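# Four arms lift a dust sheet off objects, lay it flat

## Task

Four arms share one table whose centre is at scene-frame x = 0, y = 0 with its top surface at z = 0.72 m. Lift the dust sheet (a foam knob is stitched to each of its four corners) off the items it covers and lay it out flat on the table where it touches none of them, with no part hanging off the table. At the end the grippers must be open and the arms moved away; a sheet that stays in place only because a robot holds it does not count. The covered items must stay where they were: each one that has shifted, leans or has fallen over reduces the score.

## Robot and tools

Robots: arm1, arm2, arm3 and arm4 are identical i2rt Big YAM arms fixed around one table. Each has six revolute joints, a two-finger gripper and a wrist camera. When joint1 and joint6 are at 0 and the hand is level and pointing forward, the wrist camera rides on top of the hand and looks toward the fingertips. The hand reaches roughly 1.0 m from the joint1 axis. Two cameras are mounted in the room: cam_high and cam_room_a. The wrist cameras are arm1_cam_wrist to arm4_cam_wrist.

Frame: everything is in one shared scene frame. Its origin is on the floor and +z points up. The table top is at z = 0.72 m, centred on x = 0, y = 0. "hand" is the point midway between the fingertips (URDF link pinch). The hand's z axis runs along the fingers, and the fingers open along its y axis. No result line gives the pose of any robot's foot. The camera calibration (K, distortion, T_world_to_cam, pos_world) lets you project scene points into images. Room cameras can be off by up to about 2.3 degrees and 9 mm. Wrist-camera poses are computed from the reported joints, so they carry extra error.

execute_actions(actions, cameras): actions is a list holding exactly one action, or an empty list, which only returns the state and images. An action is one object keyed by robot name ("arm1" to "arm4"). Under each name, "joints" is an object mapping joint names to absolute targets. These are not offsets. The names and ranges are:
- joint1_rad, -2.879 to 2.879: rotates the arm about its foot, positive counter-clockwise seen from above, 0 facing the way the foot faces.
- joint2_rad, 0 to 3.141: shoulder. At 0 the upper arm points back and roughly level; increasing it raises the arm and then brings it forward.
- joint3_rad, 0 to 3.019: elbow. At 0 it is folded; increasing it opens the arm.
- joint4_rad, -1.692 to 1.57: hand pitch, positive tilts the fingers up.
- joint5_rad, -1.57 to 1.57: sideways hand swing, positive toward the arm's right.
- joint6_rad, -2.094 to 2.094: hand roll, positive clockwise seen from behind.
- gripper_m, 0 to 0.093 m: distance between the fingertips.
All joint values are in radians except gripper_m, which is in metres. The tolerances for counting a joint as done are ±0.045, 0.14, 0.09, 0.055, 0.03, 0.035 and 0.003. All motions in one action start together and may finish at different times. An action runs for at most 15 s. Joints or arms you leave out may keep pushing toward earlier targets. An unknown key or a value out of range rejects the entire call, and nothing moves.

cameras: a list of camera names, or "all". If you omit it or pass null you get all cameras; an empty list gives no images. The "pictures" line lists the cameras in the order of the images.

wait(seconds 0-10): commands nothing new and returns the state and images.

zoom_image(camera, region [x0,y0,x1,y1] pixels, origin at the top-left, at most 504x504): gives a closer view of that camera's latest full image.

read_manual(section "licences"): returns licence text only.

finished_scene(scene 1 or 2): ends the scene permanently and reports success. Call it only after the sheet is spread, the grippers are open and the arms are clear. Replying without any tool call ends all remaining scenes.

Results: joint_positions, joint torques and joint_status are reported for each arm. In joint_status:
- "off_target" means the joint stopped short and may still be pushing.
- "contact_stop" or "time_out" means the joint holds where it stopped. A timed-out joint may keep a nearby target and go on pushing; to relieve it, send its reported position.
- "joint command not followed" / "not_followed" means the self- and inter-arm collision check held back that arm's targets. The gripper part still runs, and the targets may be retried on later actions.
"on_its_own" lists what moved or held without being commanded; "held at" is a target, not a position. Torques include offsets and noise. If an earlier call stopped, the later motion calls in the same reply are skipped.

Cautions: the arms do not stop when they touch something and can press hard. Two robots pressed hard together fails the run, and the collision check ignores fingers, gripper housings and cameras. Sustained pushing or holding a load heats the motors. MOTOR HEAT warns at 85 °C; at 100 °C an OVER-TEMPERATURE FAULT drops that arm, and affected keys show "limit_stop_at_motor_heat", in which case resend the target. Moving between postures can sweep the hand along a wide path because each joint runs at its own speed, so lift first and then move across. Do not knock or tip the covered items, and never send a rigid object off the work area, which fails the task. Avoid drops, slips and slams. Loose objects may get nudged now and then. The simulation keeps running while you think, holding your last command. Scene 2 may have a different task, which finished_scene reports.

Each tool is called as name([rows], argument=value, ...), one row to a line, values as JSON.

## Session

execute_actions(actions=[])

Scene clock: 0.00 s.
Joint torques (N m, as the arm reports them, + toward a larger angle): no reading
arm1.joint_positions: joint1_rad=-0.194 joint2_rad=+0.410 joint3_rad=+1.489 joint4_rad=-1.350 joint5_rad=-0.292 joint6_rad=+0.724 gripper_m=+0.094
arm1.joint_status: not commanded
arm1.hand: x=+0.2816 y=+0.5664 z=+1.3681 quat_wxyz=(-0.544, -0.757, -0.241, +0.271) (m; scene frame)
arm2.joint_positions: joint1_rad=+0.249 joint2_rad=+0.271 joint3_rad=+1.696 joint4_rad=-1.424 joint5_rad=+0.262 joint6_rad=+0.039 gripper_m=+0.095
arm2.joint_status: not commanded
arm2.hand: x=-0.4975 y=+0.7663 z=+1.4469 quat_wxyz=(-0.541, -0.475, -0.523, +0.456) (m; scene frame)
arm3.joint_positions: joint1_rad=+0.208 joint2_rad=+0.383 joint3_rad=+1.495 joint4_rad=-1.503 joint5_rad=+0.050 joint6_rad=+0.437 gripper_m=+0.094
arm3.joint_status: not commanded
arm3.hand: x=-0.4558 y=-0.6082 z=+1.3680 quat_wxyz=(-0.354, +0.379, -0.737, -0.433) (m; scene frame)
arm4.joint_positions: joint1_rad=-0.076 joint2_rad=+0.422 joint3_rad=+1.487 joint4_rad=-1.226 joint5_rad=+0.169 joint6_rad=-0.597 gripper_m=+0.094
arm4.joint_status: not commanded
arm4.hand: x=+0.3110 y=-0.6658 z=+1.4432 quat_wxyz=(-0.596, +0.652, -0.394, -0.254) (m; scene frame)
pictures: arm1_cam_wrist, arm2_cam_wrist, arm3_cam_wrist, arm4_cam_wrist, cam_high, cam_room_a
Images, in order (width x height): arm1_cam_wrist 616x616, arm2_cam_wrist 616x616, arm3_cam_wrist 616x616, arm4_cam_wrist 616x616, cam_high 504x504, cam_room_a 504x504.

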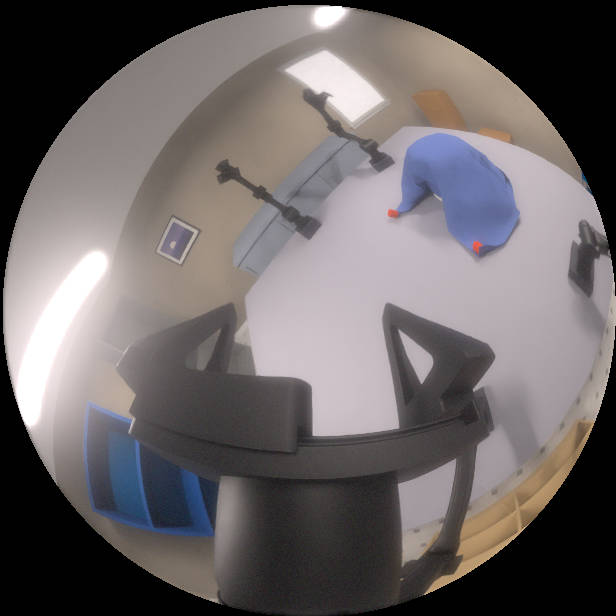

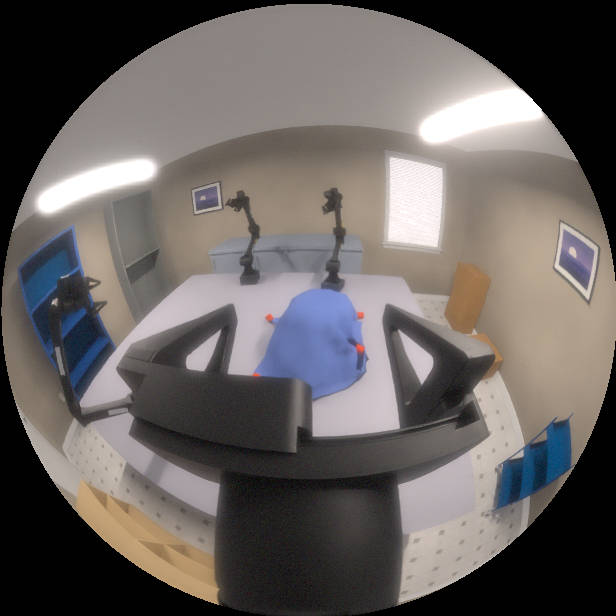

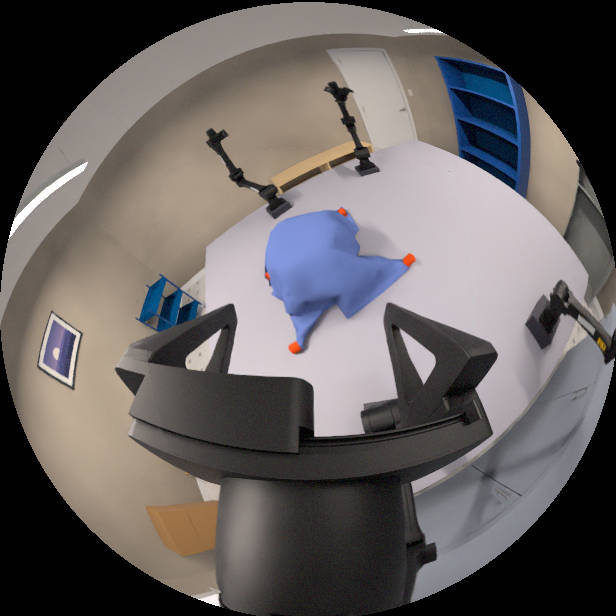

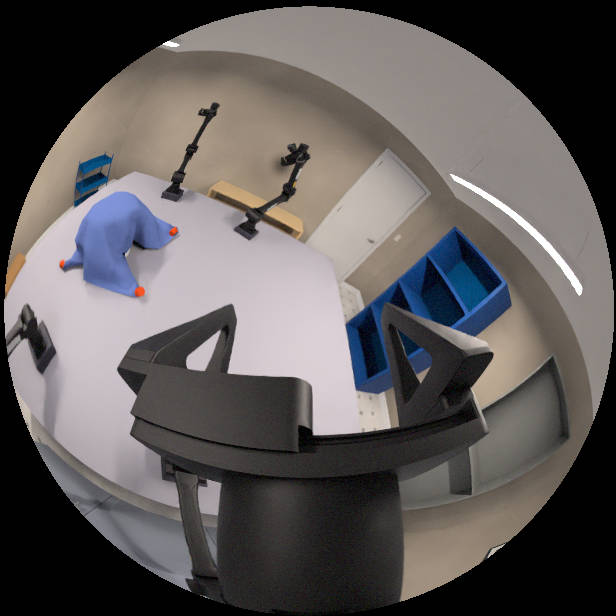

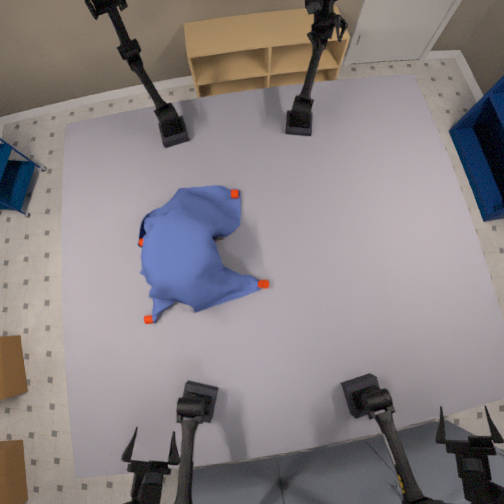

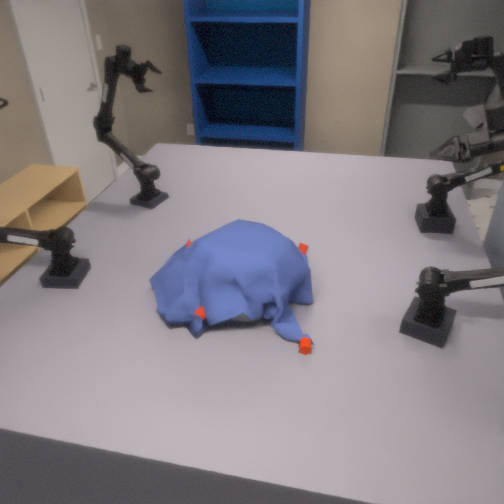

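zoom_image(camera="cam_high", region=[110, 160, 290, 340])

zoom_image(camera="cam_room_a", region=[130, 190, 350, 370])

Region (110, 160, 290, 340) of cam_high's 504x504 image, scaled by 2.800, with more detail than that image has.

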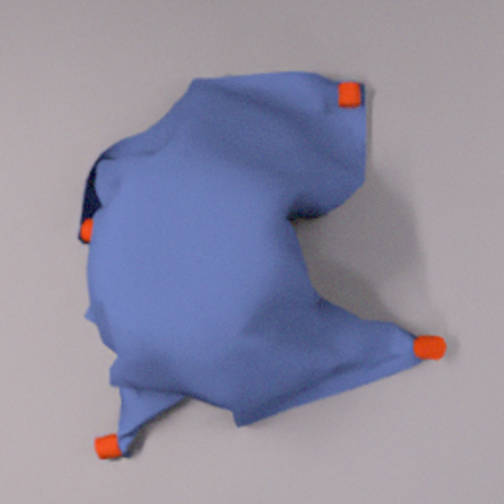

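Region (130, 190, 350, 370) of cam_room_a's 504x504 image, scaled by 2.291, with more detail than that image has; it fills the top 412 rows of this view, and the rest is white.

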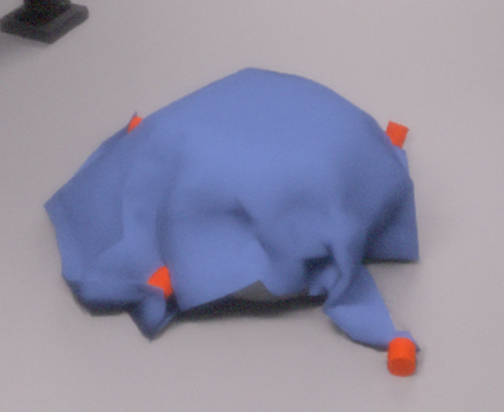

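execute_actions([
  {"arm1":{"joints":{"joint1_rad":-0.593,"joint2_rad":1.802,"joint3_rad":1.624,"joint4_rad":-1.393,"joint5_rad":0,"joint6_rad":-0.68}},"arm2":{"joints":{"joint1_rad":-0.508,"joint2_rad":2.242,"joint3_rad":2.349,"joint4_rad":-1.677,"joint5_rad":0,"joint6_rad":0}},"arm3":{"joints":{"joint1_rad":0.731,"joint2_rad":1.601,"joint3_rad":1.272,"joint4_rad":-1.242,"joint5_rad":0,"joint6_rad":-1.29}},"arm4":{"joints":{"joint1_rad":0.41,"joint2_rad":2.272,"joint3_rad":2.248,"joint4_rad":-1.547,"joint5_rad":0,"joint6_rad":-0.88}}},
])

Scene clock: 122.53 s.
Joint torques (N m, as the arm reports them, + toward a larger angle): arm1=[ -2.89 -16.92   9.69  -0.57  -0.02  -0.17] | arm2=[ -0.29 -24.71  11.52  -0.63   0.06  -0.07] | arm3=[  0.79 -12.43   9.65   0.34  -0.13  -0.22] | arm4=[  1.83 -21.96   9.82   0.09  -0.09   0.02]
arm1.joint_positions: joint1_rad=-0.586 joint2_rad=+1.790 joint3_rad=+1.616 joint4_rad=-1.382 joint5_rad=-0.002 joint6_rad=-0.671 gripper_m=+0.094
arm1.joint_status: all done
arm1.hand: x=-0.1267 y=+0.3269 z=+0.9248 quat_wxyz=(+0.002, -0.767, -0.642, +0.007) (m; scene frame)
arm2.joint_positions: joint1_rad=-0.503 joint2_rad=+2.263 joint3_rad=+2.307 joint4_rad=-1.667 joint5_rad=-0.001 joint6_rad=+0.014 gripper_m=+0.095
arm2.joint_status: all done
arm2.hand: x=-0.6847 y=+0.1150 z=+0.9225 quat_wxyz=(+0.015, -0.825, -0.565, -0.021) (m; scene frame)
arm3.joint_positions: joint1_rad=+0.731 joint2_rad=+1.606 joint3_rad=+1.269 joint4_rad=-1.246 joint5_rad=+0.001 joint6_rad=-1.276 gripper_m=+0.094
arm3.joint_status: all done
arm3.hand: x=-0.6411 y=-0.2655 z=+0.9191 quat_wxyz=(+0.003, +0.999, +0.037, +0.006) (m; scene frame)
arm4.joint_positions: joint1_rad=+0.405 joint2_rad=+2.276 joint3_rad=+2.227 joint4_rad=-1.531 joint5_rad=+0.001 joint6_rad=-0.872 gripper_m=+0.094
arm4.joint_status: all done
arm4.hand: x=-0.0560 y=-0.1877 z=+0.9110 quat_wxyz=(+0.004, +0.996, -0.093, +0.003) (m; scene frame)
pictures: arm1_cam_wrist, arm2_cam_wrist, arm3_cam_wrist, arm4_cam_wrist, cam_high, cam_room_a
camera_calibration (this result's frames):
arm1_cam_wrist: T_world_to_cam=[[-0.986063, 0.166369, 0.00103807, -0.179083], [0.135667, 0.80045, 0.583844, -0.77747], [0.0963028, 0.575848, -0.811865, 0.699168], [0, 0, 0, 1]] pos_world=[-0.138442, 0.249505, 1.02174]
arm2_cam_wrist: T_world_to_cam=[[-0.923457, 0.383538, -0.0112231, -0.659326], [0.292721, 0.723102, 0.62565, -0.460684], [0.248076, 0.574476, -0.780023, 0.951607], [0, 0, 0, 1]] pos_world=[-0.710078, 0.0393224, 1.0231]
arm3_cam_wrist: T_world_to_cam=[[-0.0748512, 0.997144, -0.0100325, 0.228649], [0.810787, 0.0667131, 0.581528, 0.0117234], [0.580536, 0.0353938, -0.813465, 1.25456], [0, 0, 0, 1]] pos_world=[-0.720708, -0.273182, 1.01602]
arm4_cam_wrist: T_world_to_cam=[[0.190812, 0.981617, -0.00440047, 0.202567], [0.798215, -0.152549, 0.582736, -0.506402], [0.571353, -0.114706, -0.812649, 0.872157], [0, 0, 0, 1]] pos_world=[-0.132744, -0.176053, 1.00475]
Images, in order (width x height): arm1_cam_wrist 616x616, arm2_cam_wrist 616x616, arm3_cam_wrist 616x616, arm4_cam_wrist 616x616, cam_high 504x504, cam_room_a 504x504.

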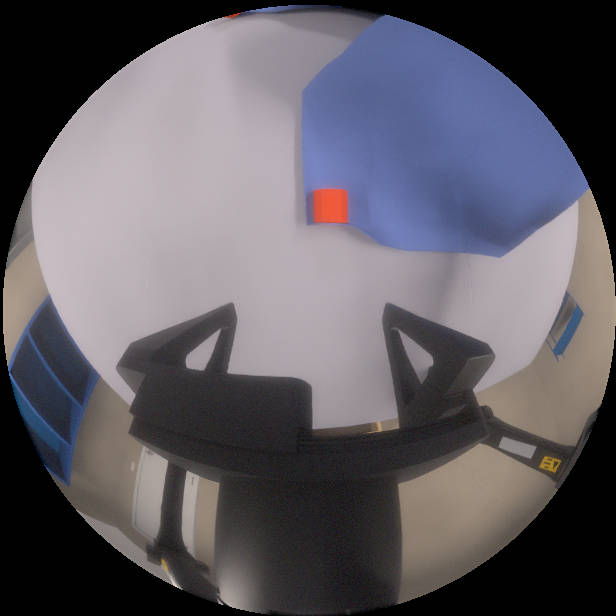

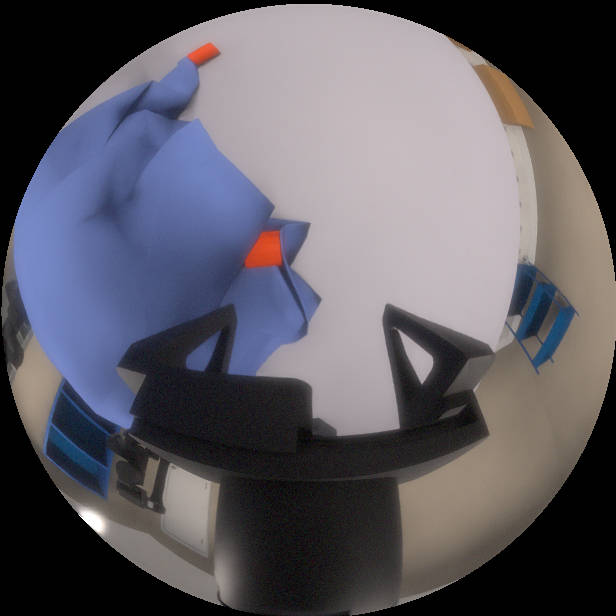

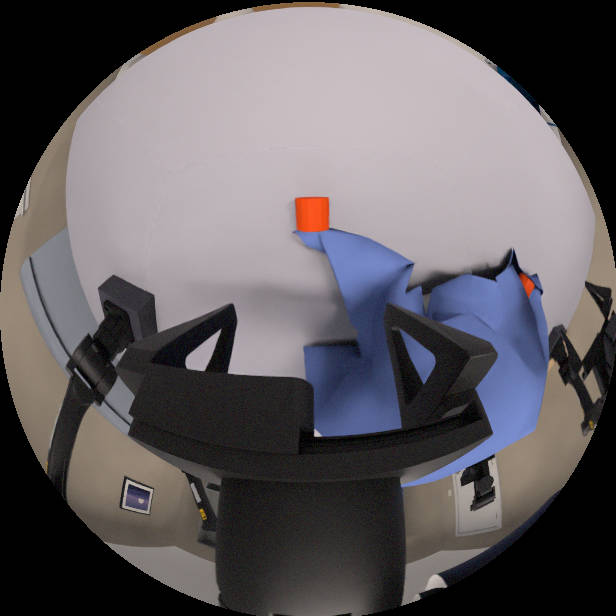

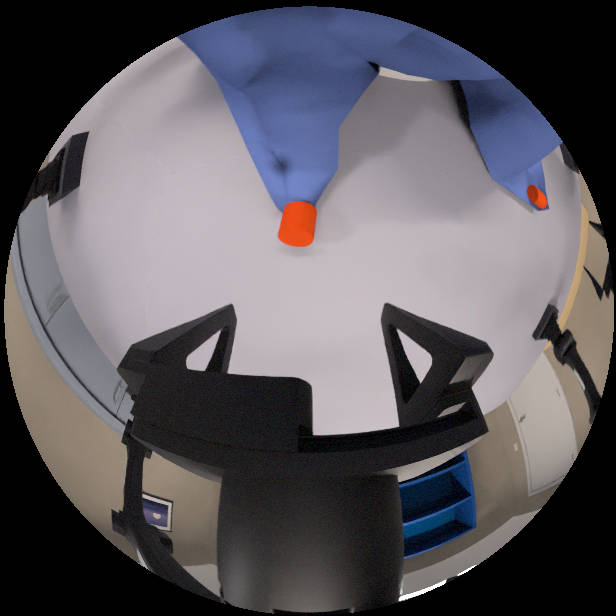

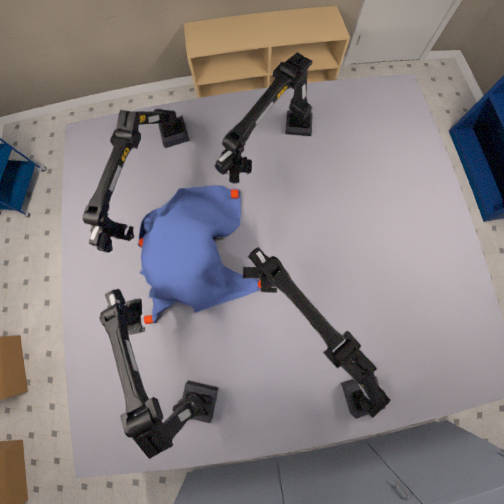

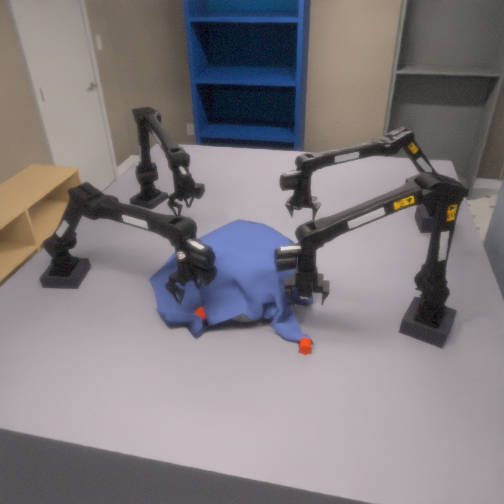

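execute_actions([
  {"arm1":{"joints":{"joint1_rad":-0.575,"joint2_rad":2.02,"joint3_rad":1.62,"joint4_rad":-1.173}},"arm2":{"joints":{"joint1_rad":-0.42,"joint2_rad":2.16,"joint3_rad":2.025,"joint4_rad":-1.393,"joint6_rad":1.67}},"arm3":{"joints":{"joint1_rad":0.79,"joint2_rad":1.77,"joint3_rad":1.142,"joint4_rad":-0.943,"joint6_rad":-1.23}},"arm4":{"joints":{"joint1_rad":0.452,"joint2_rad":2.32,"joint3_rad":2.04,"joint4_rad":-1.269,"joint6_rad":-0.85}}},
], cameras=["arm1_cam_wrist","arm2_cam_wrist","arm3_cam_wrist","arm4_cam_wrist","cam_room_a"])

Scene clock: 160.87 s.
Joint torques (N m, as the arm reports them, + toward a larger angle): arm1=[ -0.69 -21.76   8.96   0.38  -0.03  -0.1 ] | arm2=[ -0.32 -22.22   9.36   0.13   0.09   0.26] | arm3=[  0.6  -13.56   8.93   0.51  -0.13   0.06] | arm4=[  1.32 -21.24   8.17   1.43  -0.09   0.16]
arm1.joint_positions: joint1_rad=-0.586 joint2_rad=+2.031 joint3_rad=+1.612 joint4_rad=-1.183 joint5_rad=-0.002 joint6_rad=-0.671 gripper_m=+0.094
arm1.joint_status: all done
arm1.hand: x=-0.1583 y=+0.3000 z=+0.7897 quat_wxyz=(+0.002, -0.767, -0.642, -0.016) (m; scene frame)
arm2.joint_positions: joint1_rad=-0.417 joint2_rad=+2.167 joint3_rad=+2.012 joint4_rad=-1.405 joint5_rad=+0.000 joint6_rad=+1.655 gripper_m=+0.095
arm2.joint_status: all done
arm2.hand: x=-0.6248 y=+0.1101 z=+0.8730 quat_wxyz=(-0.006, -0.984, +0.176, +0.001) (m; scene frame)
arm3.joint_positions: joint1_rad=+0.794 joint2_rad=+1.779 joint3_rad=+1.130 joint4_rad=-0.952 joint5_rad=+0.001 joint6_rad=-1.244 gripper_m=+0.094
arm3.joint_status: all done
arm3.hand: x=-0.6680 y=-0.2732 z=+0.7951 quat_wxyz=(+0.011, +0.999, +0.052, +0.009) (m; scene frame)
arm4.joint_positions: joint1_rad=+0.458 joint2_rad=+2.317 joint3_rad=+2.037 joint4_rad=-1.287 joint5_rad=+0.001 joint6_rad=-0.857 gripper_m=+0.094
arm4.joint_status: all done
arm4.hand: x=-0.0868 y=-0.2079 z=+0.8119 quat_wxyz=(-0.002, +0.997, -0.074, -0.001) (m; scene frame)
pictures: arm1_cam_wrist, arm2_cam_wrist, arm3_cam_wrist, arm4_cam_wrist, cam_room_a
camera_calibration (this result's frames):
arm1_cam_wrist: T_world_to_cam=[[-0.985555, 0.16703, -0.027988, -0.182836], [0.115166, 0.782145, 0.612361, -0.692996], [0.124173, 0.600292, -0.790083, 0.587873], [0, 0, 0, 1]] pos_world=[-0.173384, 0.219668, 0.883715]
arm2_cam_wrist: T_world_to_cam=[[0.36803, 0.929448, -0.0260816, 0.157184], [0.759657, -0.284387, 0.584846, -0.00539557], [0.536167, -0.235054, -0.810725, 1.19696], [0, 0, 0, 1]] pos_world=[-0.695522, 0.133722, 0.977664]
arm3_cam_wrist: T_world_to_cam=[[-0.103822, 0.994244, -0.0264697, 0.225924], [0.804211, 0.0995775, 0.585943, 0.107232], [0.585206, 0.0395464, -0.80992, 1.17099], [0, 0, 0, 1]] pos_world=[-0.748049, -0.28161, 0.891553]
arm4_cam_wrist: T_world_to_cam=[[0.153622, 0.988116, 0.00518689, 0.218165], [0.807252, -0.128527, 0.576042, -0.415975], [0.569863, -0.0843054, -0.817404, 0.816926], [0, 0, 0, 1]] pos_world=[-0.163254, -0.200165, 0.906246]
Images, in order (width x height): arm1_cam_wrist 616x616, arm2_cam_wrist 616x616, arm3_cam_wrist 616x616, arm4_cam_wrist 616x616, cam_room_a 504x504.

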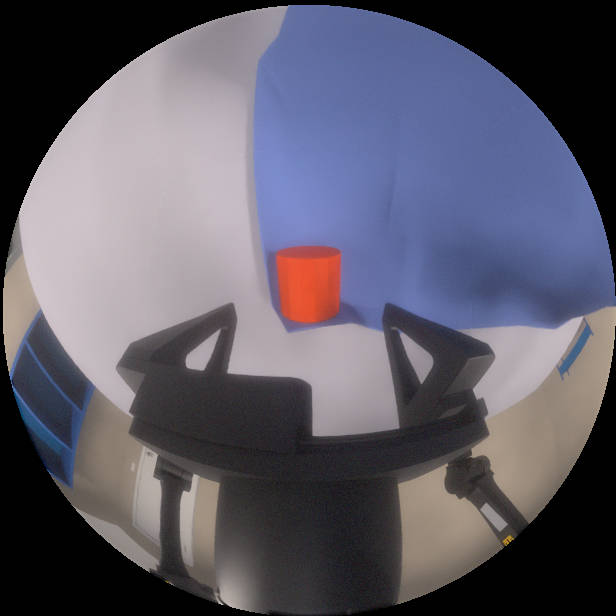

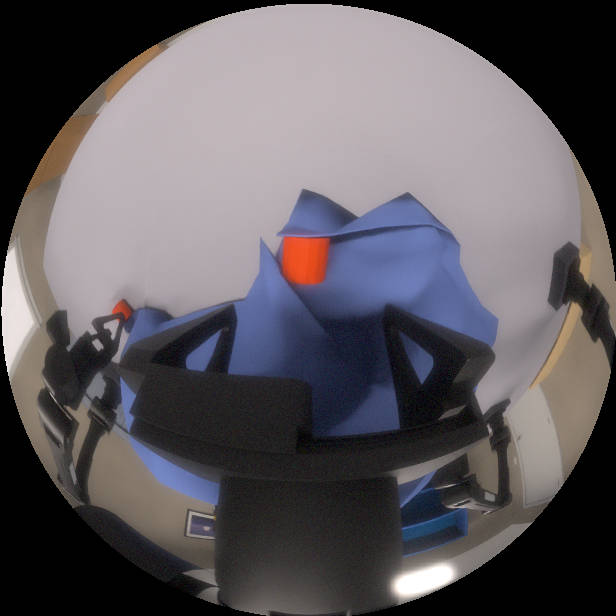

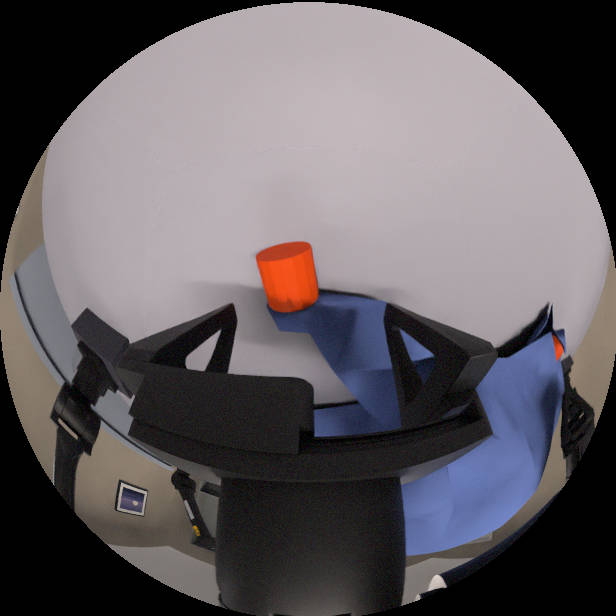

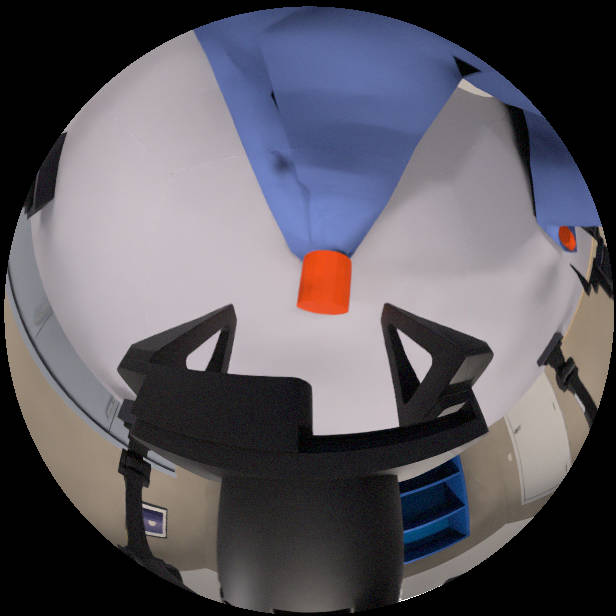

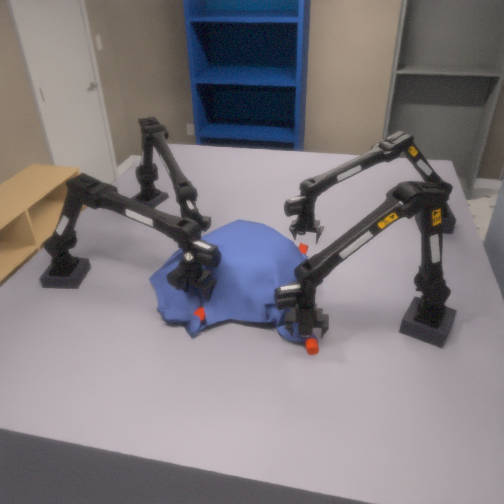

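execute_actions([
  {"arm1":{"joints":{"joint2_rad":2.05,"joint3_rad":1.525,"joint4_rad":-1.023}},"arm2":{"joints":{"joint1_rad":-0.4,"joint2_rad":2.272,"joint3_rad":1.955,"joint4_rad":-1.222}},"arm3":{"joints":{"joint1_rad":0.8,"joint2_rad":1.812,"joint3_rad":1.027,"joint4_rad":-0.76,"joint6_rad":-1.42}},"arm4":{"joints":{"joint1_rad":0.435,"joint2_rad":2.388,"joint3_rad":1.986,"joint4_rad":-1.15}}},
], cameras=["arm1_cam_wrist","arm2_cam_wrist","arm3_cam_wrist","arm4_cam_wrist"])

Scene clock: 190.77 s.
Joint torques (N m, as the arm reports them, + toward a larger angle): arm1=[ -1.03 -18.99   7.98   0.37   0.07  -0.14] | arm2=[  1.   -24.42   8.96   0.21   0.14   0.25] | arm3=[  1.28 -12.7    7.38   0.65  -0.13  -0.18] | arm4=[  1.62 -20.82   7.75   1.42  -0.1    0.16]
arm1.joint_positions: joint1_rad=-0.586 joint2_rad=+2.032 joint3_rad=+1.527 joint4_rad=-1.035 joint5_rad=-0.002 joint6_rad=-0.672 gripper_m=+0.094
arm1.joint_status: all done
arm1.hand: x=-0.1590 y=+0.2996 z=+0.7597 quat_wxyz=(+0.001, -0.766, -0.642, +0.014) (m; scene frame)
arm2.joint_positions: joint1_rad=-0.408 joint2_rad=+2.291 joint3_rad=+1.939 joint4_rad=-1.232 joint5_rad=+0.000 joint6_rad=+1.656 gripper_m=+0.095
arm2.joint_status: all done
arm2.hand: x=-0.6215 y=+0.1015 z=+0.7650 quat_wxyz=(+0.006, -0.985, +0.172, +0.000) (m; scene frame)
arm3.joint_positions: joint1_rad=+0.794 joint2_rad=+1.811 joint3_rad=+1.024 joint4_rad=-0.770 joint5_rad=+0.001 joint6_rad=-1.406 gripper_m=+0.094
arm3.joint_status: all done
arm3.hand: x=-0.6623 y=-0.2846 z=+0.7502 quat_wxyz=(-0.009, +0.991, +0.133, +0.002) (m; scene frame)
arm4.joint_positions: joint1_rad=+0.436 joint2_rad=+2.378 joint3_rad=+1.986 joint4_rad=-1.168 joint5_rad=+0.001 joint6_rad=-0.857 gripper_m=+0.094
arm4.joint_status: all done
arm4.hand: x=-0.0745 y=-0.1989 z=+0.7526 quat_wxyz=(-0.005, +0.996, -0.085, -0.003) (m; scene frame)
pictures: arm1_cam_wrist, arm2_cam_wrist, arm3_cam_wrist, arm4_cam_wrist
camera_calibration (this result's frames):
arm1_cam_wrist: T_world_to_cam=[[-0.986073, 0.16597, 0.0106456, -0.213399], [0.141919, 0.806357, 0.574149, -0.648239], [0.0867071, 0.567664, -0.818682, 0.590059], [0, 0, 0, 1]] pos_world=[-0.169591, 0.223175, 0.857528]
arm2_cam_wrist: T_world_to_cam=[[0.361056, 0.932541, -0.00255722, 0.138507], [0.758223, -0.291966, 0.58297, 0.0541282], [0.542896, -0.212423, -0.81249, 1.10881], [0, 0, 0, 1]] pos_world=[-0.693019, 0.122178, 0.869696]
arm3_cam_wrist: T_world_to_cam=[[-0.263836, 0.964468, 0.0138776, 0.0919298], [0.789797, 0.20775, 0.577114, 0.157963], [0.553725, 0.163224, -0.816546, 1.1511], [0, 0, 0, 1]] pos_world=[-0.737898, -0.309367, 0.84749]
arm4_cam_wrist: T_world_to_cam=[[0.175102, 0.984493, 0.0106358, 0.20451], [0.806412, -0.149609, 0.572116, -0.391844], [0.564836, -0.091602, -0.820104, 0.762422], [0, 0, 0, 1]] pos_world=[-0.150466, -0.190123, 0.84727]
Images, in order (width x height): arm1_cam_wrist 616x616, arm2_cam_wrist 616x616, arm3_cam_wrist 616x616, arm4_cam_wrist 616x616.

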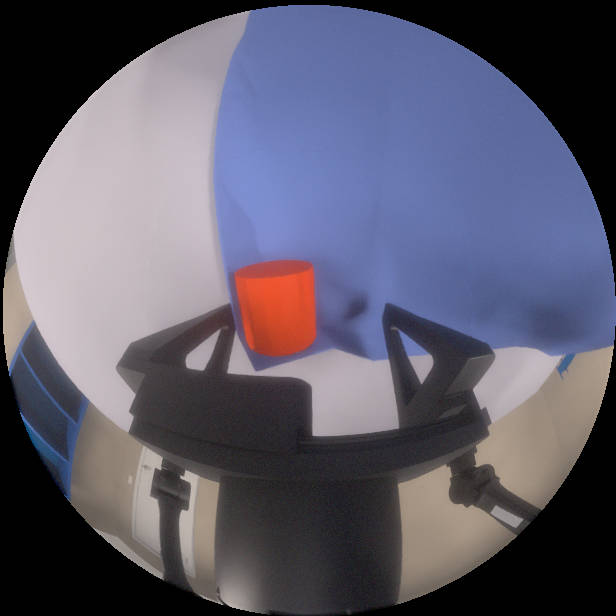

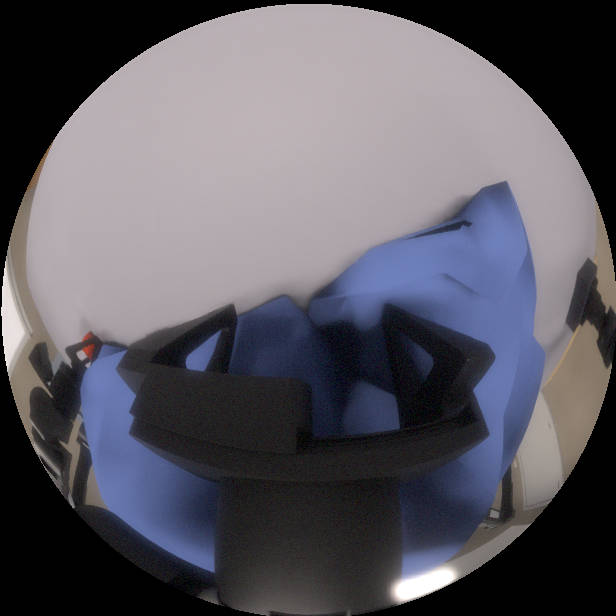

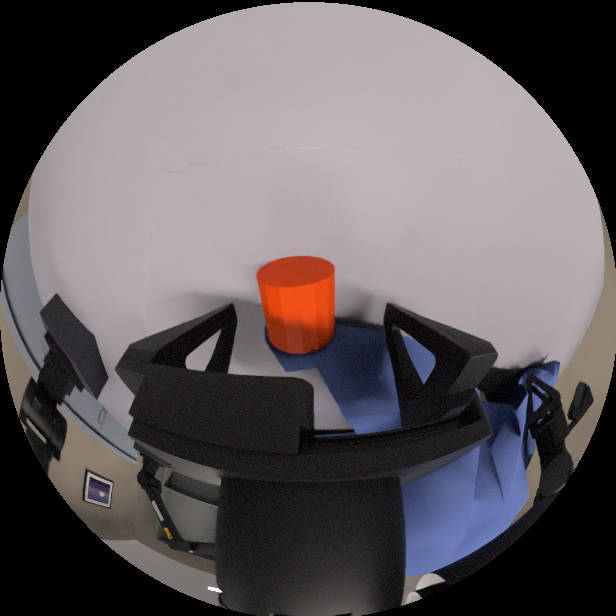

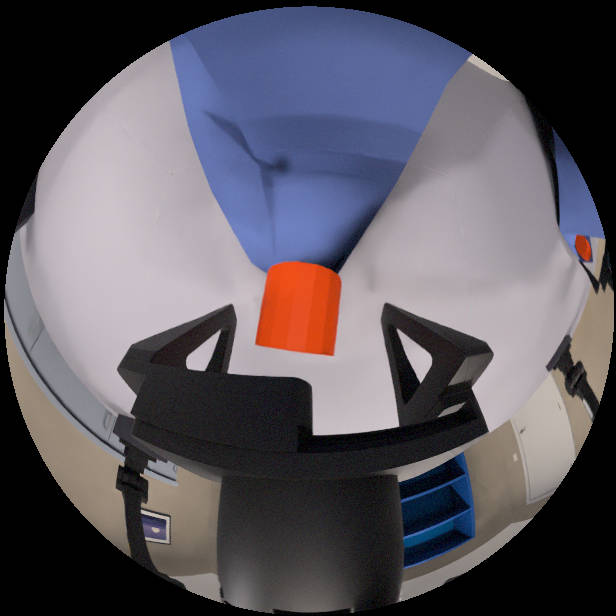

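execute_actions([
  {"arm1":{"joints":{"joint2_rad":2.065,"joint4_rad":-1.07}},"arm2":{"joints":{"joint1_rad":-0.42,"joint2_rad":2.16,"joint3_rad":2.025,"joint4_rad":-1.393}},"arm3":{"joints":{"joint2_rad":1.835}},"arm4":{"joints":{"joint2_rad":2.402}}},
])

Scene clock: 198.07 s.
Joint torques (N m, as the arm reports them, + toward a larger angle): arm1=[  0.05 -18.17   7.72  -0.46  -0.02  -0.1 ] | arm2=[  0.36 -20.68  10.49  -0.65   0.14   0.23] | arm3=[  1.25 -12.07   7.27   0.6   -0.12  -0.23] | arm4=[  1.42 -19.54   7.67   1.46  -0.09   0.16]
arm1.joint_positions: joint1_rad=-0.586 joint2_rad=+2.033 joint3_rad=+1.527 joint4_rad=-1.059 joint5_rad=-0.002 joint6_rad=-0.672 gripper_m=+0.094
arm1.joint_status: all done
arm1.hand: x=-0.1545 y=+0.3036 z=+0.7594 quat_wxyz=(+0.002, -0.767, -0.642, +0.002) (m; scene frame)
arm2.joint_positions: joint1_rad=-0.411 joint2_rad=+2.153 joint3_rad=+1.995 joint4_rad=-1.383 joint5_rad=+0.000 joint6_rad=+1.656 gripper_m=+0.095
arm2.joint_status: all done
arm2.hand: x=-0.6215 y=+0.1086 z=+0.8757 quat_wxyz=(-0.015, -0.985, +0.174, +0.002) (m; scene frame)
arm3.joint_positions: joint1_rad=+0.794 joint2_rad=+1.821 joint3_rad=+1.024 joint4_rad=-0.770 joint5_rad=+0.001 joint6_rad=-1.407 gripper_m=+0.094
arm3.joint_status: all done
arm3.hand: x=-0.6615 y=-0.2861 z=+0.7456 quat_wxyz=(-0.004, +0.991, +0.133, +0.004) (m; scene frame)
arm4.joint_positions: joint1_rad=+0.436 joint2_rad=+2.378 joint3_rad=+1.986 joint4_rad=-1.168 joint5_rad=+0.001 joint6_rad=-0.857 gripper_m=+0.094
arm4.joint_status: all done
arm4.hand: x=-0.0745 y=-0.1989 z=+0.7526 quat_wxyz=(-0.005, +0.996, -0.085, -0.003) (m; scene frame)
pictures: arm1_cam_wrist, arm2_cam_wrist, arm3_cam_wrist, arm4_cam_wrist, cam_high, cam_room_a
camera_calibration (this result's frames):
arm1_cam_wrist: T_world_to_cam=[[-0.986105, 0.166054, -0.00472136, -0.198009], [0.131376, 0.796937, 0.589603, -0.66238], [0.101668, 0.58079, -0.80768, 0.577154], [0, 0, 0, 1]] pos_world=[-0.166915, 0.22555, 0.855762]
arm2_cam_wrist: T_world_to_cam=[[0.363567, 0.930498, -0.0446437, 0.170728], [0.763815, -0.27032, 0.5861, -0.00995245], [0.533296, -0.247186, -0.809008, 1.19506], [0, 0, 0, 1]] pos_world=[-0.691792, 0.133851, 0.98027]
arm3_cam_wrist: T_world_to_cam=[[-0.264154, 0.964475, 0.00333655, 0.101388], [0.787157, 0.213588, 0.578588, 0.159147], [0.557321, 0.155462, -0.815613, 1.14666], [0, 0, 0, 1]] pos_world=[-0.737549, -0.310041, 0.842813]
arm4_cam_wrist: T_world_to_cam=[[0.175102, 0.984493, 0.0106358, 0.20451], [0.806412, -0.149609, 0.572116, -0.391844], [0.564836, -0.091602, -0.820104, 0.762422], [0, 0, 0, 1]] pos_world=[-0.150466, -0.190123, 0.84727]
Images, in order (width x height): arm1_cam_wrist 616x616, arm2_cam_wrist 616x616, arm3_cam_wrist 616x616, arm4_cam_wrist 616x616, cam_high 504x504, cam_room_a 504x504.

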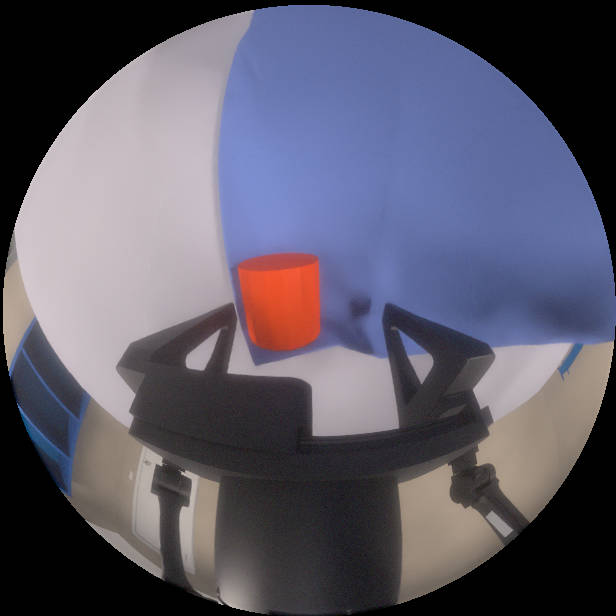

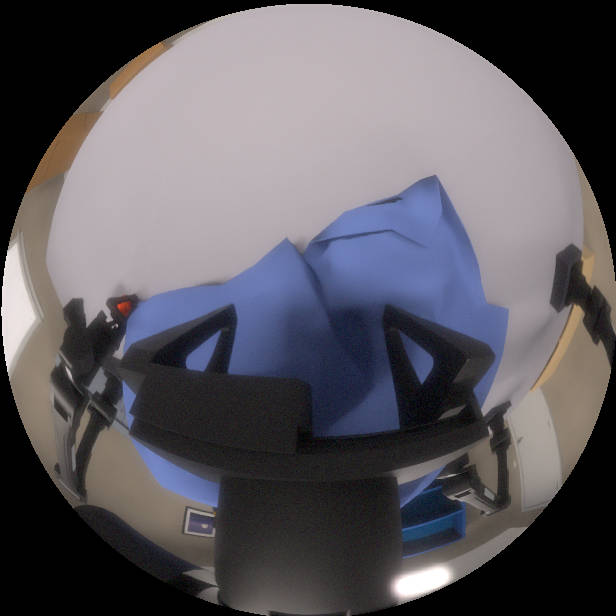

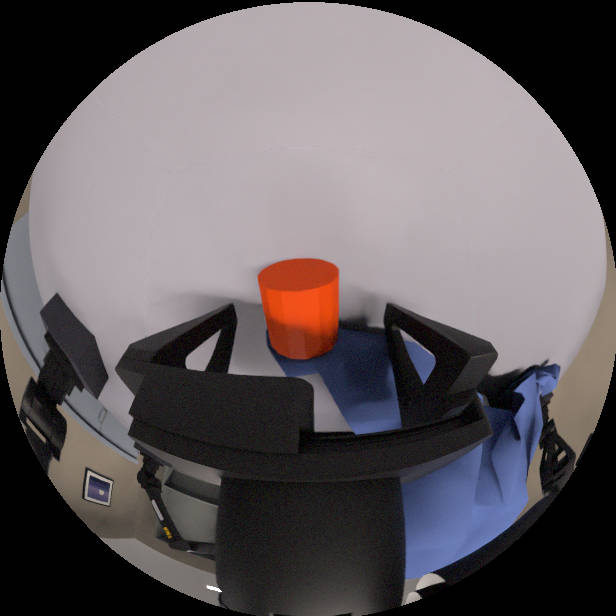

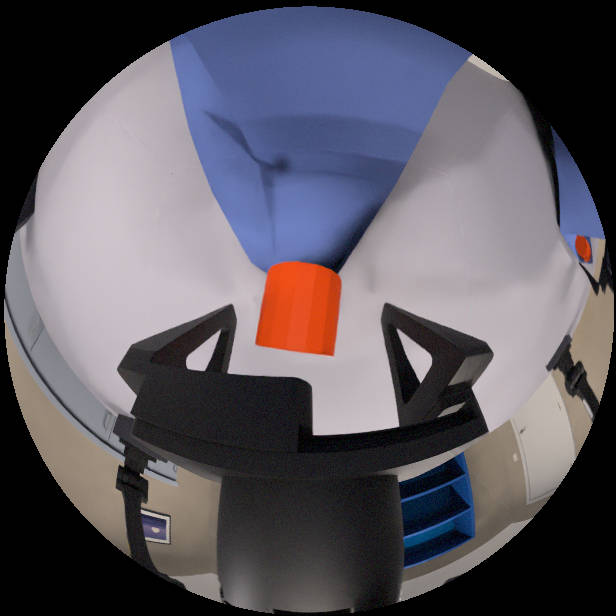

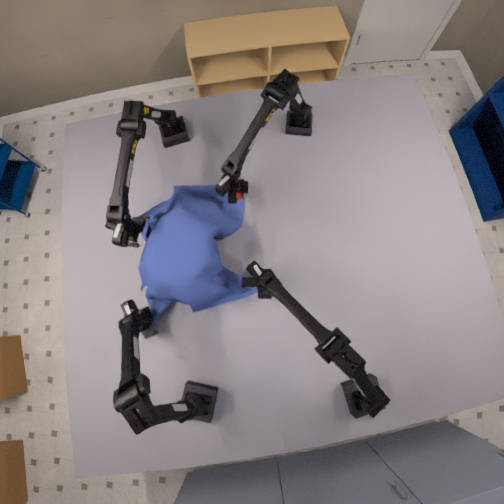

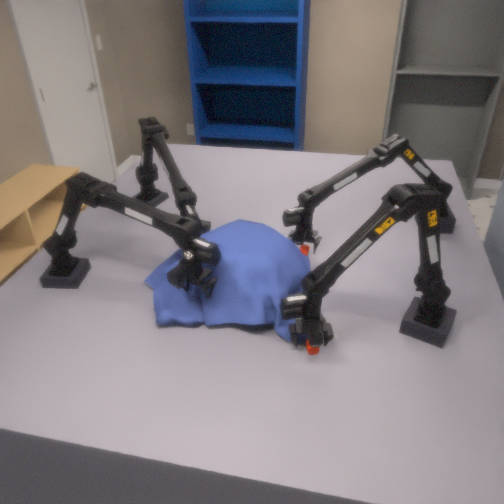

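execute_actions([
  {"arm1":{"joints":{"joint2_rad":2.04,"joint3_rad":1.483,"joint4_rad":-1.0}},"arm2":{"joints":{"joint1_rad":-0.6,"joint2_rad":2.0,"joint3_rad":2.0,"joint4_rad":-1.55}},"arm3":{"joints":{"gripper_m":0.02}},"arm4":{"joints":{"joint2_rad":2.385,"joint3_rad":1.955,"joint4_rad":-1.125}}},
], cameras=[])

execute_actions([
  {"arm1":{"joints":{"gripper_m":0.02}},"arm4":{"joints":{"gripper_m":0.02}}},
], cameras=["arm1_cam_wrist","arm2_cam_wrist","arm3_cam_wrist","arm4_cam_wrist"])

Scene clock: 214.30 s.
Joint torques (N m, as the arm reports them, + toward a larger angle): arm1=[ -1.58 -19.88   7.16   0.37   0.02  -0.14] | arm2=[ -0.11 -19.04   9.86  -0.51   0.02   0.24] | arm3=[  1.28 -11.91   7.31   0.59  -0.13  -0.22] | arm4=[  1.51 -20.61   7.28   1.45  -0.1    0.15]
arm1.joint_positions: joint1_rad=-0.586 joint2_rad=+2.033 joint3_rad=+1.489 joint4_rad=-1.012 joint5_rad=-0.002 joint6_rad=-0.672 gripper_m=+0.094
arm1.joint_status: all done
arm1.hand: x=-0.1505 y=+0.3072 z=+0.7467 quat_wxyz=(+0.002, -0.766, -0.642, +0.006) (m; scene frame)
arm2.joint_positions: joint1_rad=-0.593 joint2_rad=+1.994 joint3_rad=+1.981 joint4_rad=-1.542 joint5_rad=+0.001 joint6_rad=+1.656 gripper_m=+0.095
arm2.joint_status: all done
arm2.hand: x=-0.7159 y=+0.1929 z=+0.9690 quat_wxyz=(-0.008, -0.965, +0.263, +0.003) (m; scene frame)
arm3.joint_positions: joint1_rad=+0.794 joint2_rad=+1.821 joint3_rad=+1.024 joint4_rad=-0.770 joint5_rad=+0.001 joint6_rad=-1.407 gripper_m=+0.038
arm3.joint_status: gripper_m off_target (ended at +0.038, target +0.020)
arm3.hand: x=-0.6615 y=-0.2861 z=+0.7456 quat_wxyz=(-0.004, +0.991, +0.133, +0.004) (m; scene frame)
arm4.joint_positions: joint1_rad=+0.436 joint2_rad=+2.378 joint3_rad=+1.959 joint4_rad=-1.145 joint5_rad=+0.001 joint6_rad=-0.857 gripper_m=+0.094
arm4.joint_status: all done
arm4.hand: x=-0.0721 y=-0.2029 z=+0.7433 quat_wxyz=(-0.003, +0.996, -0.085, -0.002) (m; scene frame)
pictures: none
No camera images: the call's "cameras" was empty. Leave "cameras" out to get every camera's image.

Scene clock: 214.97 s.
Joint torques (N m, as the arm reports them, + toward a larger angle): arm1=[ -0.58 -19.72   7.37   0.37   0.01  -0.06] | arm2=[  0.17 -19.21   9.89  -0.64   0.07   0.23] | arm3=[  1.25 -11.92   7.35   0.61  -0.13  -0.22] | arm4=[  1.51 -21.2    7.17   1.44  -0.08   0.16]
arm1.joint_positions: joint1_rad=-0.585 joint2_rad=+2.033 joint3_rad=+1.489 joint4_rad=-1.011 joint5_rad=-0.001 joint6_rad=-0.676 gripper_m=+0.038
arm1.joint_status: gripper_m off_target (ended at +0.038, target +0.020)
arm1.hand: x=-0.1502 y=+0.3064 z=+0.7467 quat_wxyz=(+0.002, -0.765, -0.644, +0.007) (m; scene frame)
arm2.joint_positions: joint1_rad=-0.593 joint2_rad=+1.994 joint3_rad=+1.981 joint4_rad=-1.542 joint5_rad=+0.001 joint6_rad=+1.656 gripper_m=+0.095
arm2.joint_status: not commanded
arm2.hand: x=-0.7159 y=+0.1929 z=+0.9690 quat_wxyz=(-0.008, -0.965, +0.263, +0.003) (m; scene frame)
arm3.joint_positions: joint1_rad=+0.794 joint2_rad=+1.821 joint3_rad=+1.024 joint4_rad=-0.770 joint5_rad=+0.001 joint6_rad=-1.407 gripper_m=+0.038
arm3.joint_status: not commanded
arm3.hand: x=-0.6615 y=-0.2861 z=+0.7456 quat_wxyz=(-0.004, +0.991, +0.133, +0.004) (m; scene frame)
arm4.joint_positions: joint1_rad=+0.436 joint2_rad=+2.378 joint3_rad=+1.959 joint4_rad=-1.144 joint5_rad=+0.001 joint6_rad=-0.857 gripper_m=+0.037
arm4.joint_status: gripper_m off_target (ended at +0.037, target +0.020)
arm4.hand: x=-0.0722 y=-0.2028 z=+0.7433 quat_wxyz=(-0.004, +0.996, -0.085, -0.002) (m; scene frame)
pictures: arm1_cam_wrist, arm2_cam_wrist, arm3_cam_wrist, arm4_cam_wrist
camera_calibration (this result's frames):
arm1_cam_wrist: T_world_to_cam=[[-0.987059, 0.160353, 0.00136202, -0.19718], [0.130942, 0.801061, 0.584085, -0.654938], [0.0925684, 0.576705, -0.811691, 0.567677], [0, 0, 0, 1]] pos_world=[-0.161418, 0.228881, 0.843587]
arm2_cam_wrist: T_world_to_cam=[[0.526185, 0.849804, -0.0310363, 0.249612], [0.699284, -0.411641, 0.584426, 0.0129392], [0.483872, -0.329219, -0.810853, 1.32393], [0, 0, 0, 1]] pos_world=[-0.781001, 0.229068, 1.0737]
arm3_cam_wrist: T_world_to_cam=[[-0.264889, 0.964273, 0.00333017, 0.100849], [0.78699, 0.214191, 0.578592, 0.159206], [0.557208, 0.155884, -0.81561, 1.1467], [0, 0, 0, 1]] pos_world=[-0.737531, -0.310098, 0.842812]
arm4_cam_wrist: T_world_to_cam=[[0.175465, 0.984445, 0.00891128, 0.209316], [0.80568, -0.148793, 0.573359, -0.389828], [0.565767, -0.0934249, -0.819256, 0.752234], [0, 0, 0, 1]] pos_world=[-0.14824, -0.193786, 0.837918]
Images, in order (width x height): arm1_cam_wrist 616x616, arm2_cam_wrist 616x616, arm3_cam_wrist 616x616, arm4_cam_wrist 616x616.

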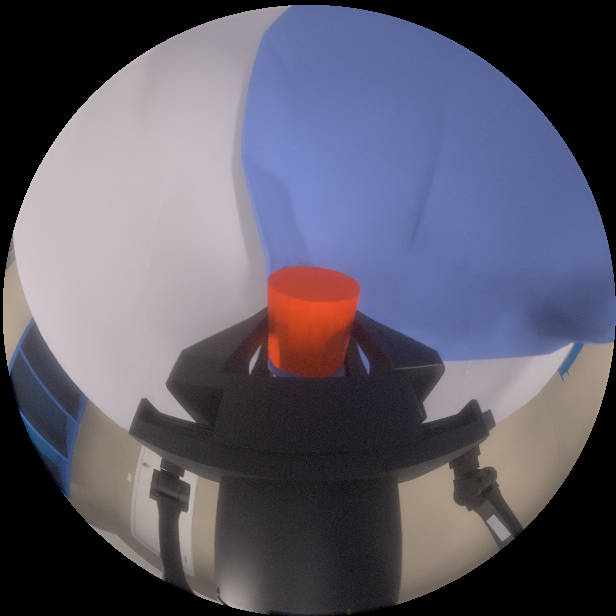

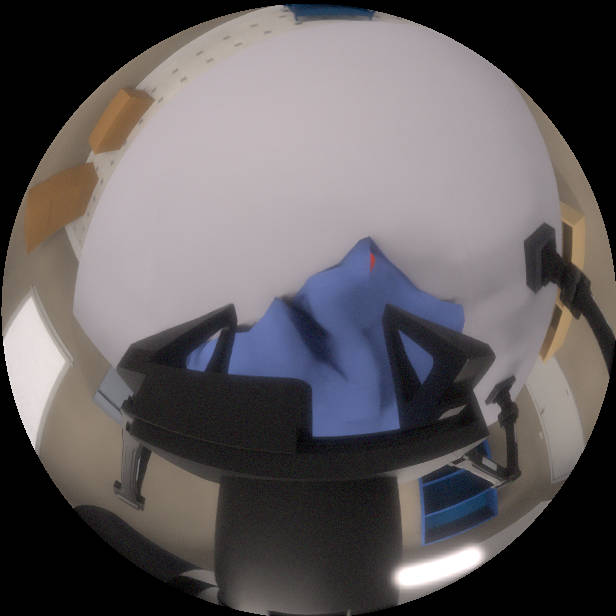

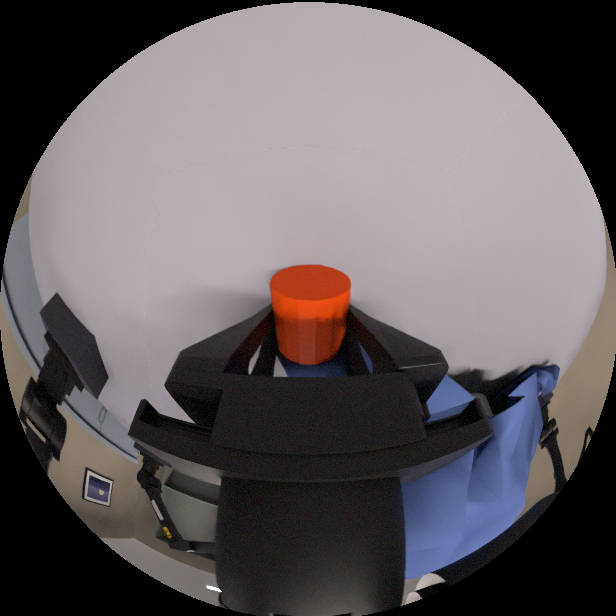

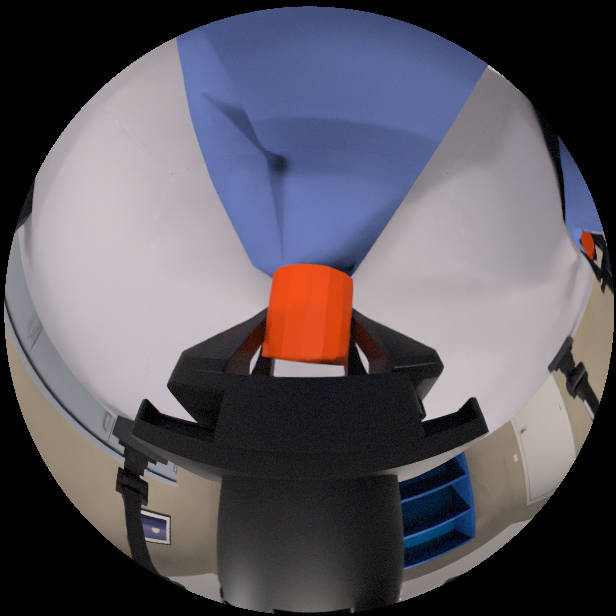

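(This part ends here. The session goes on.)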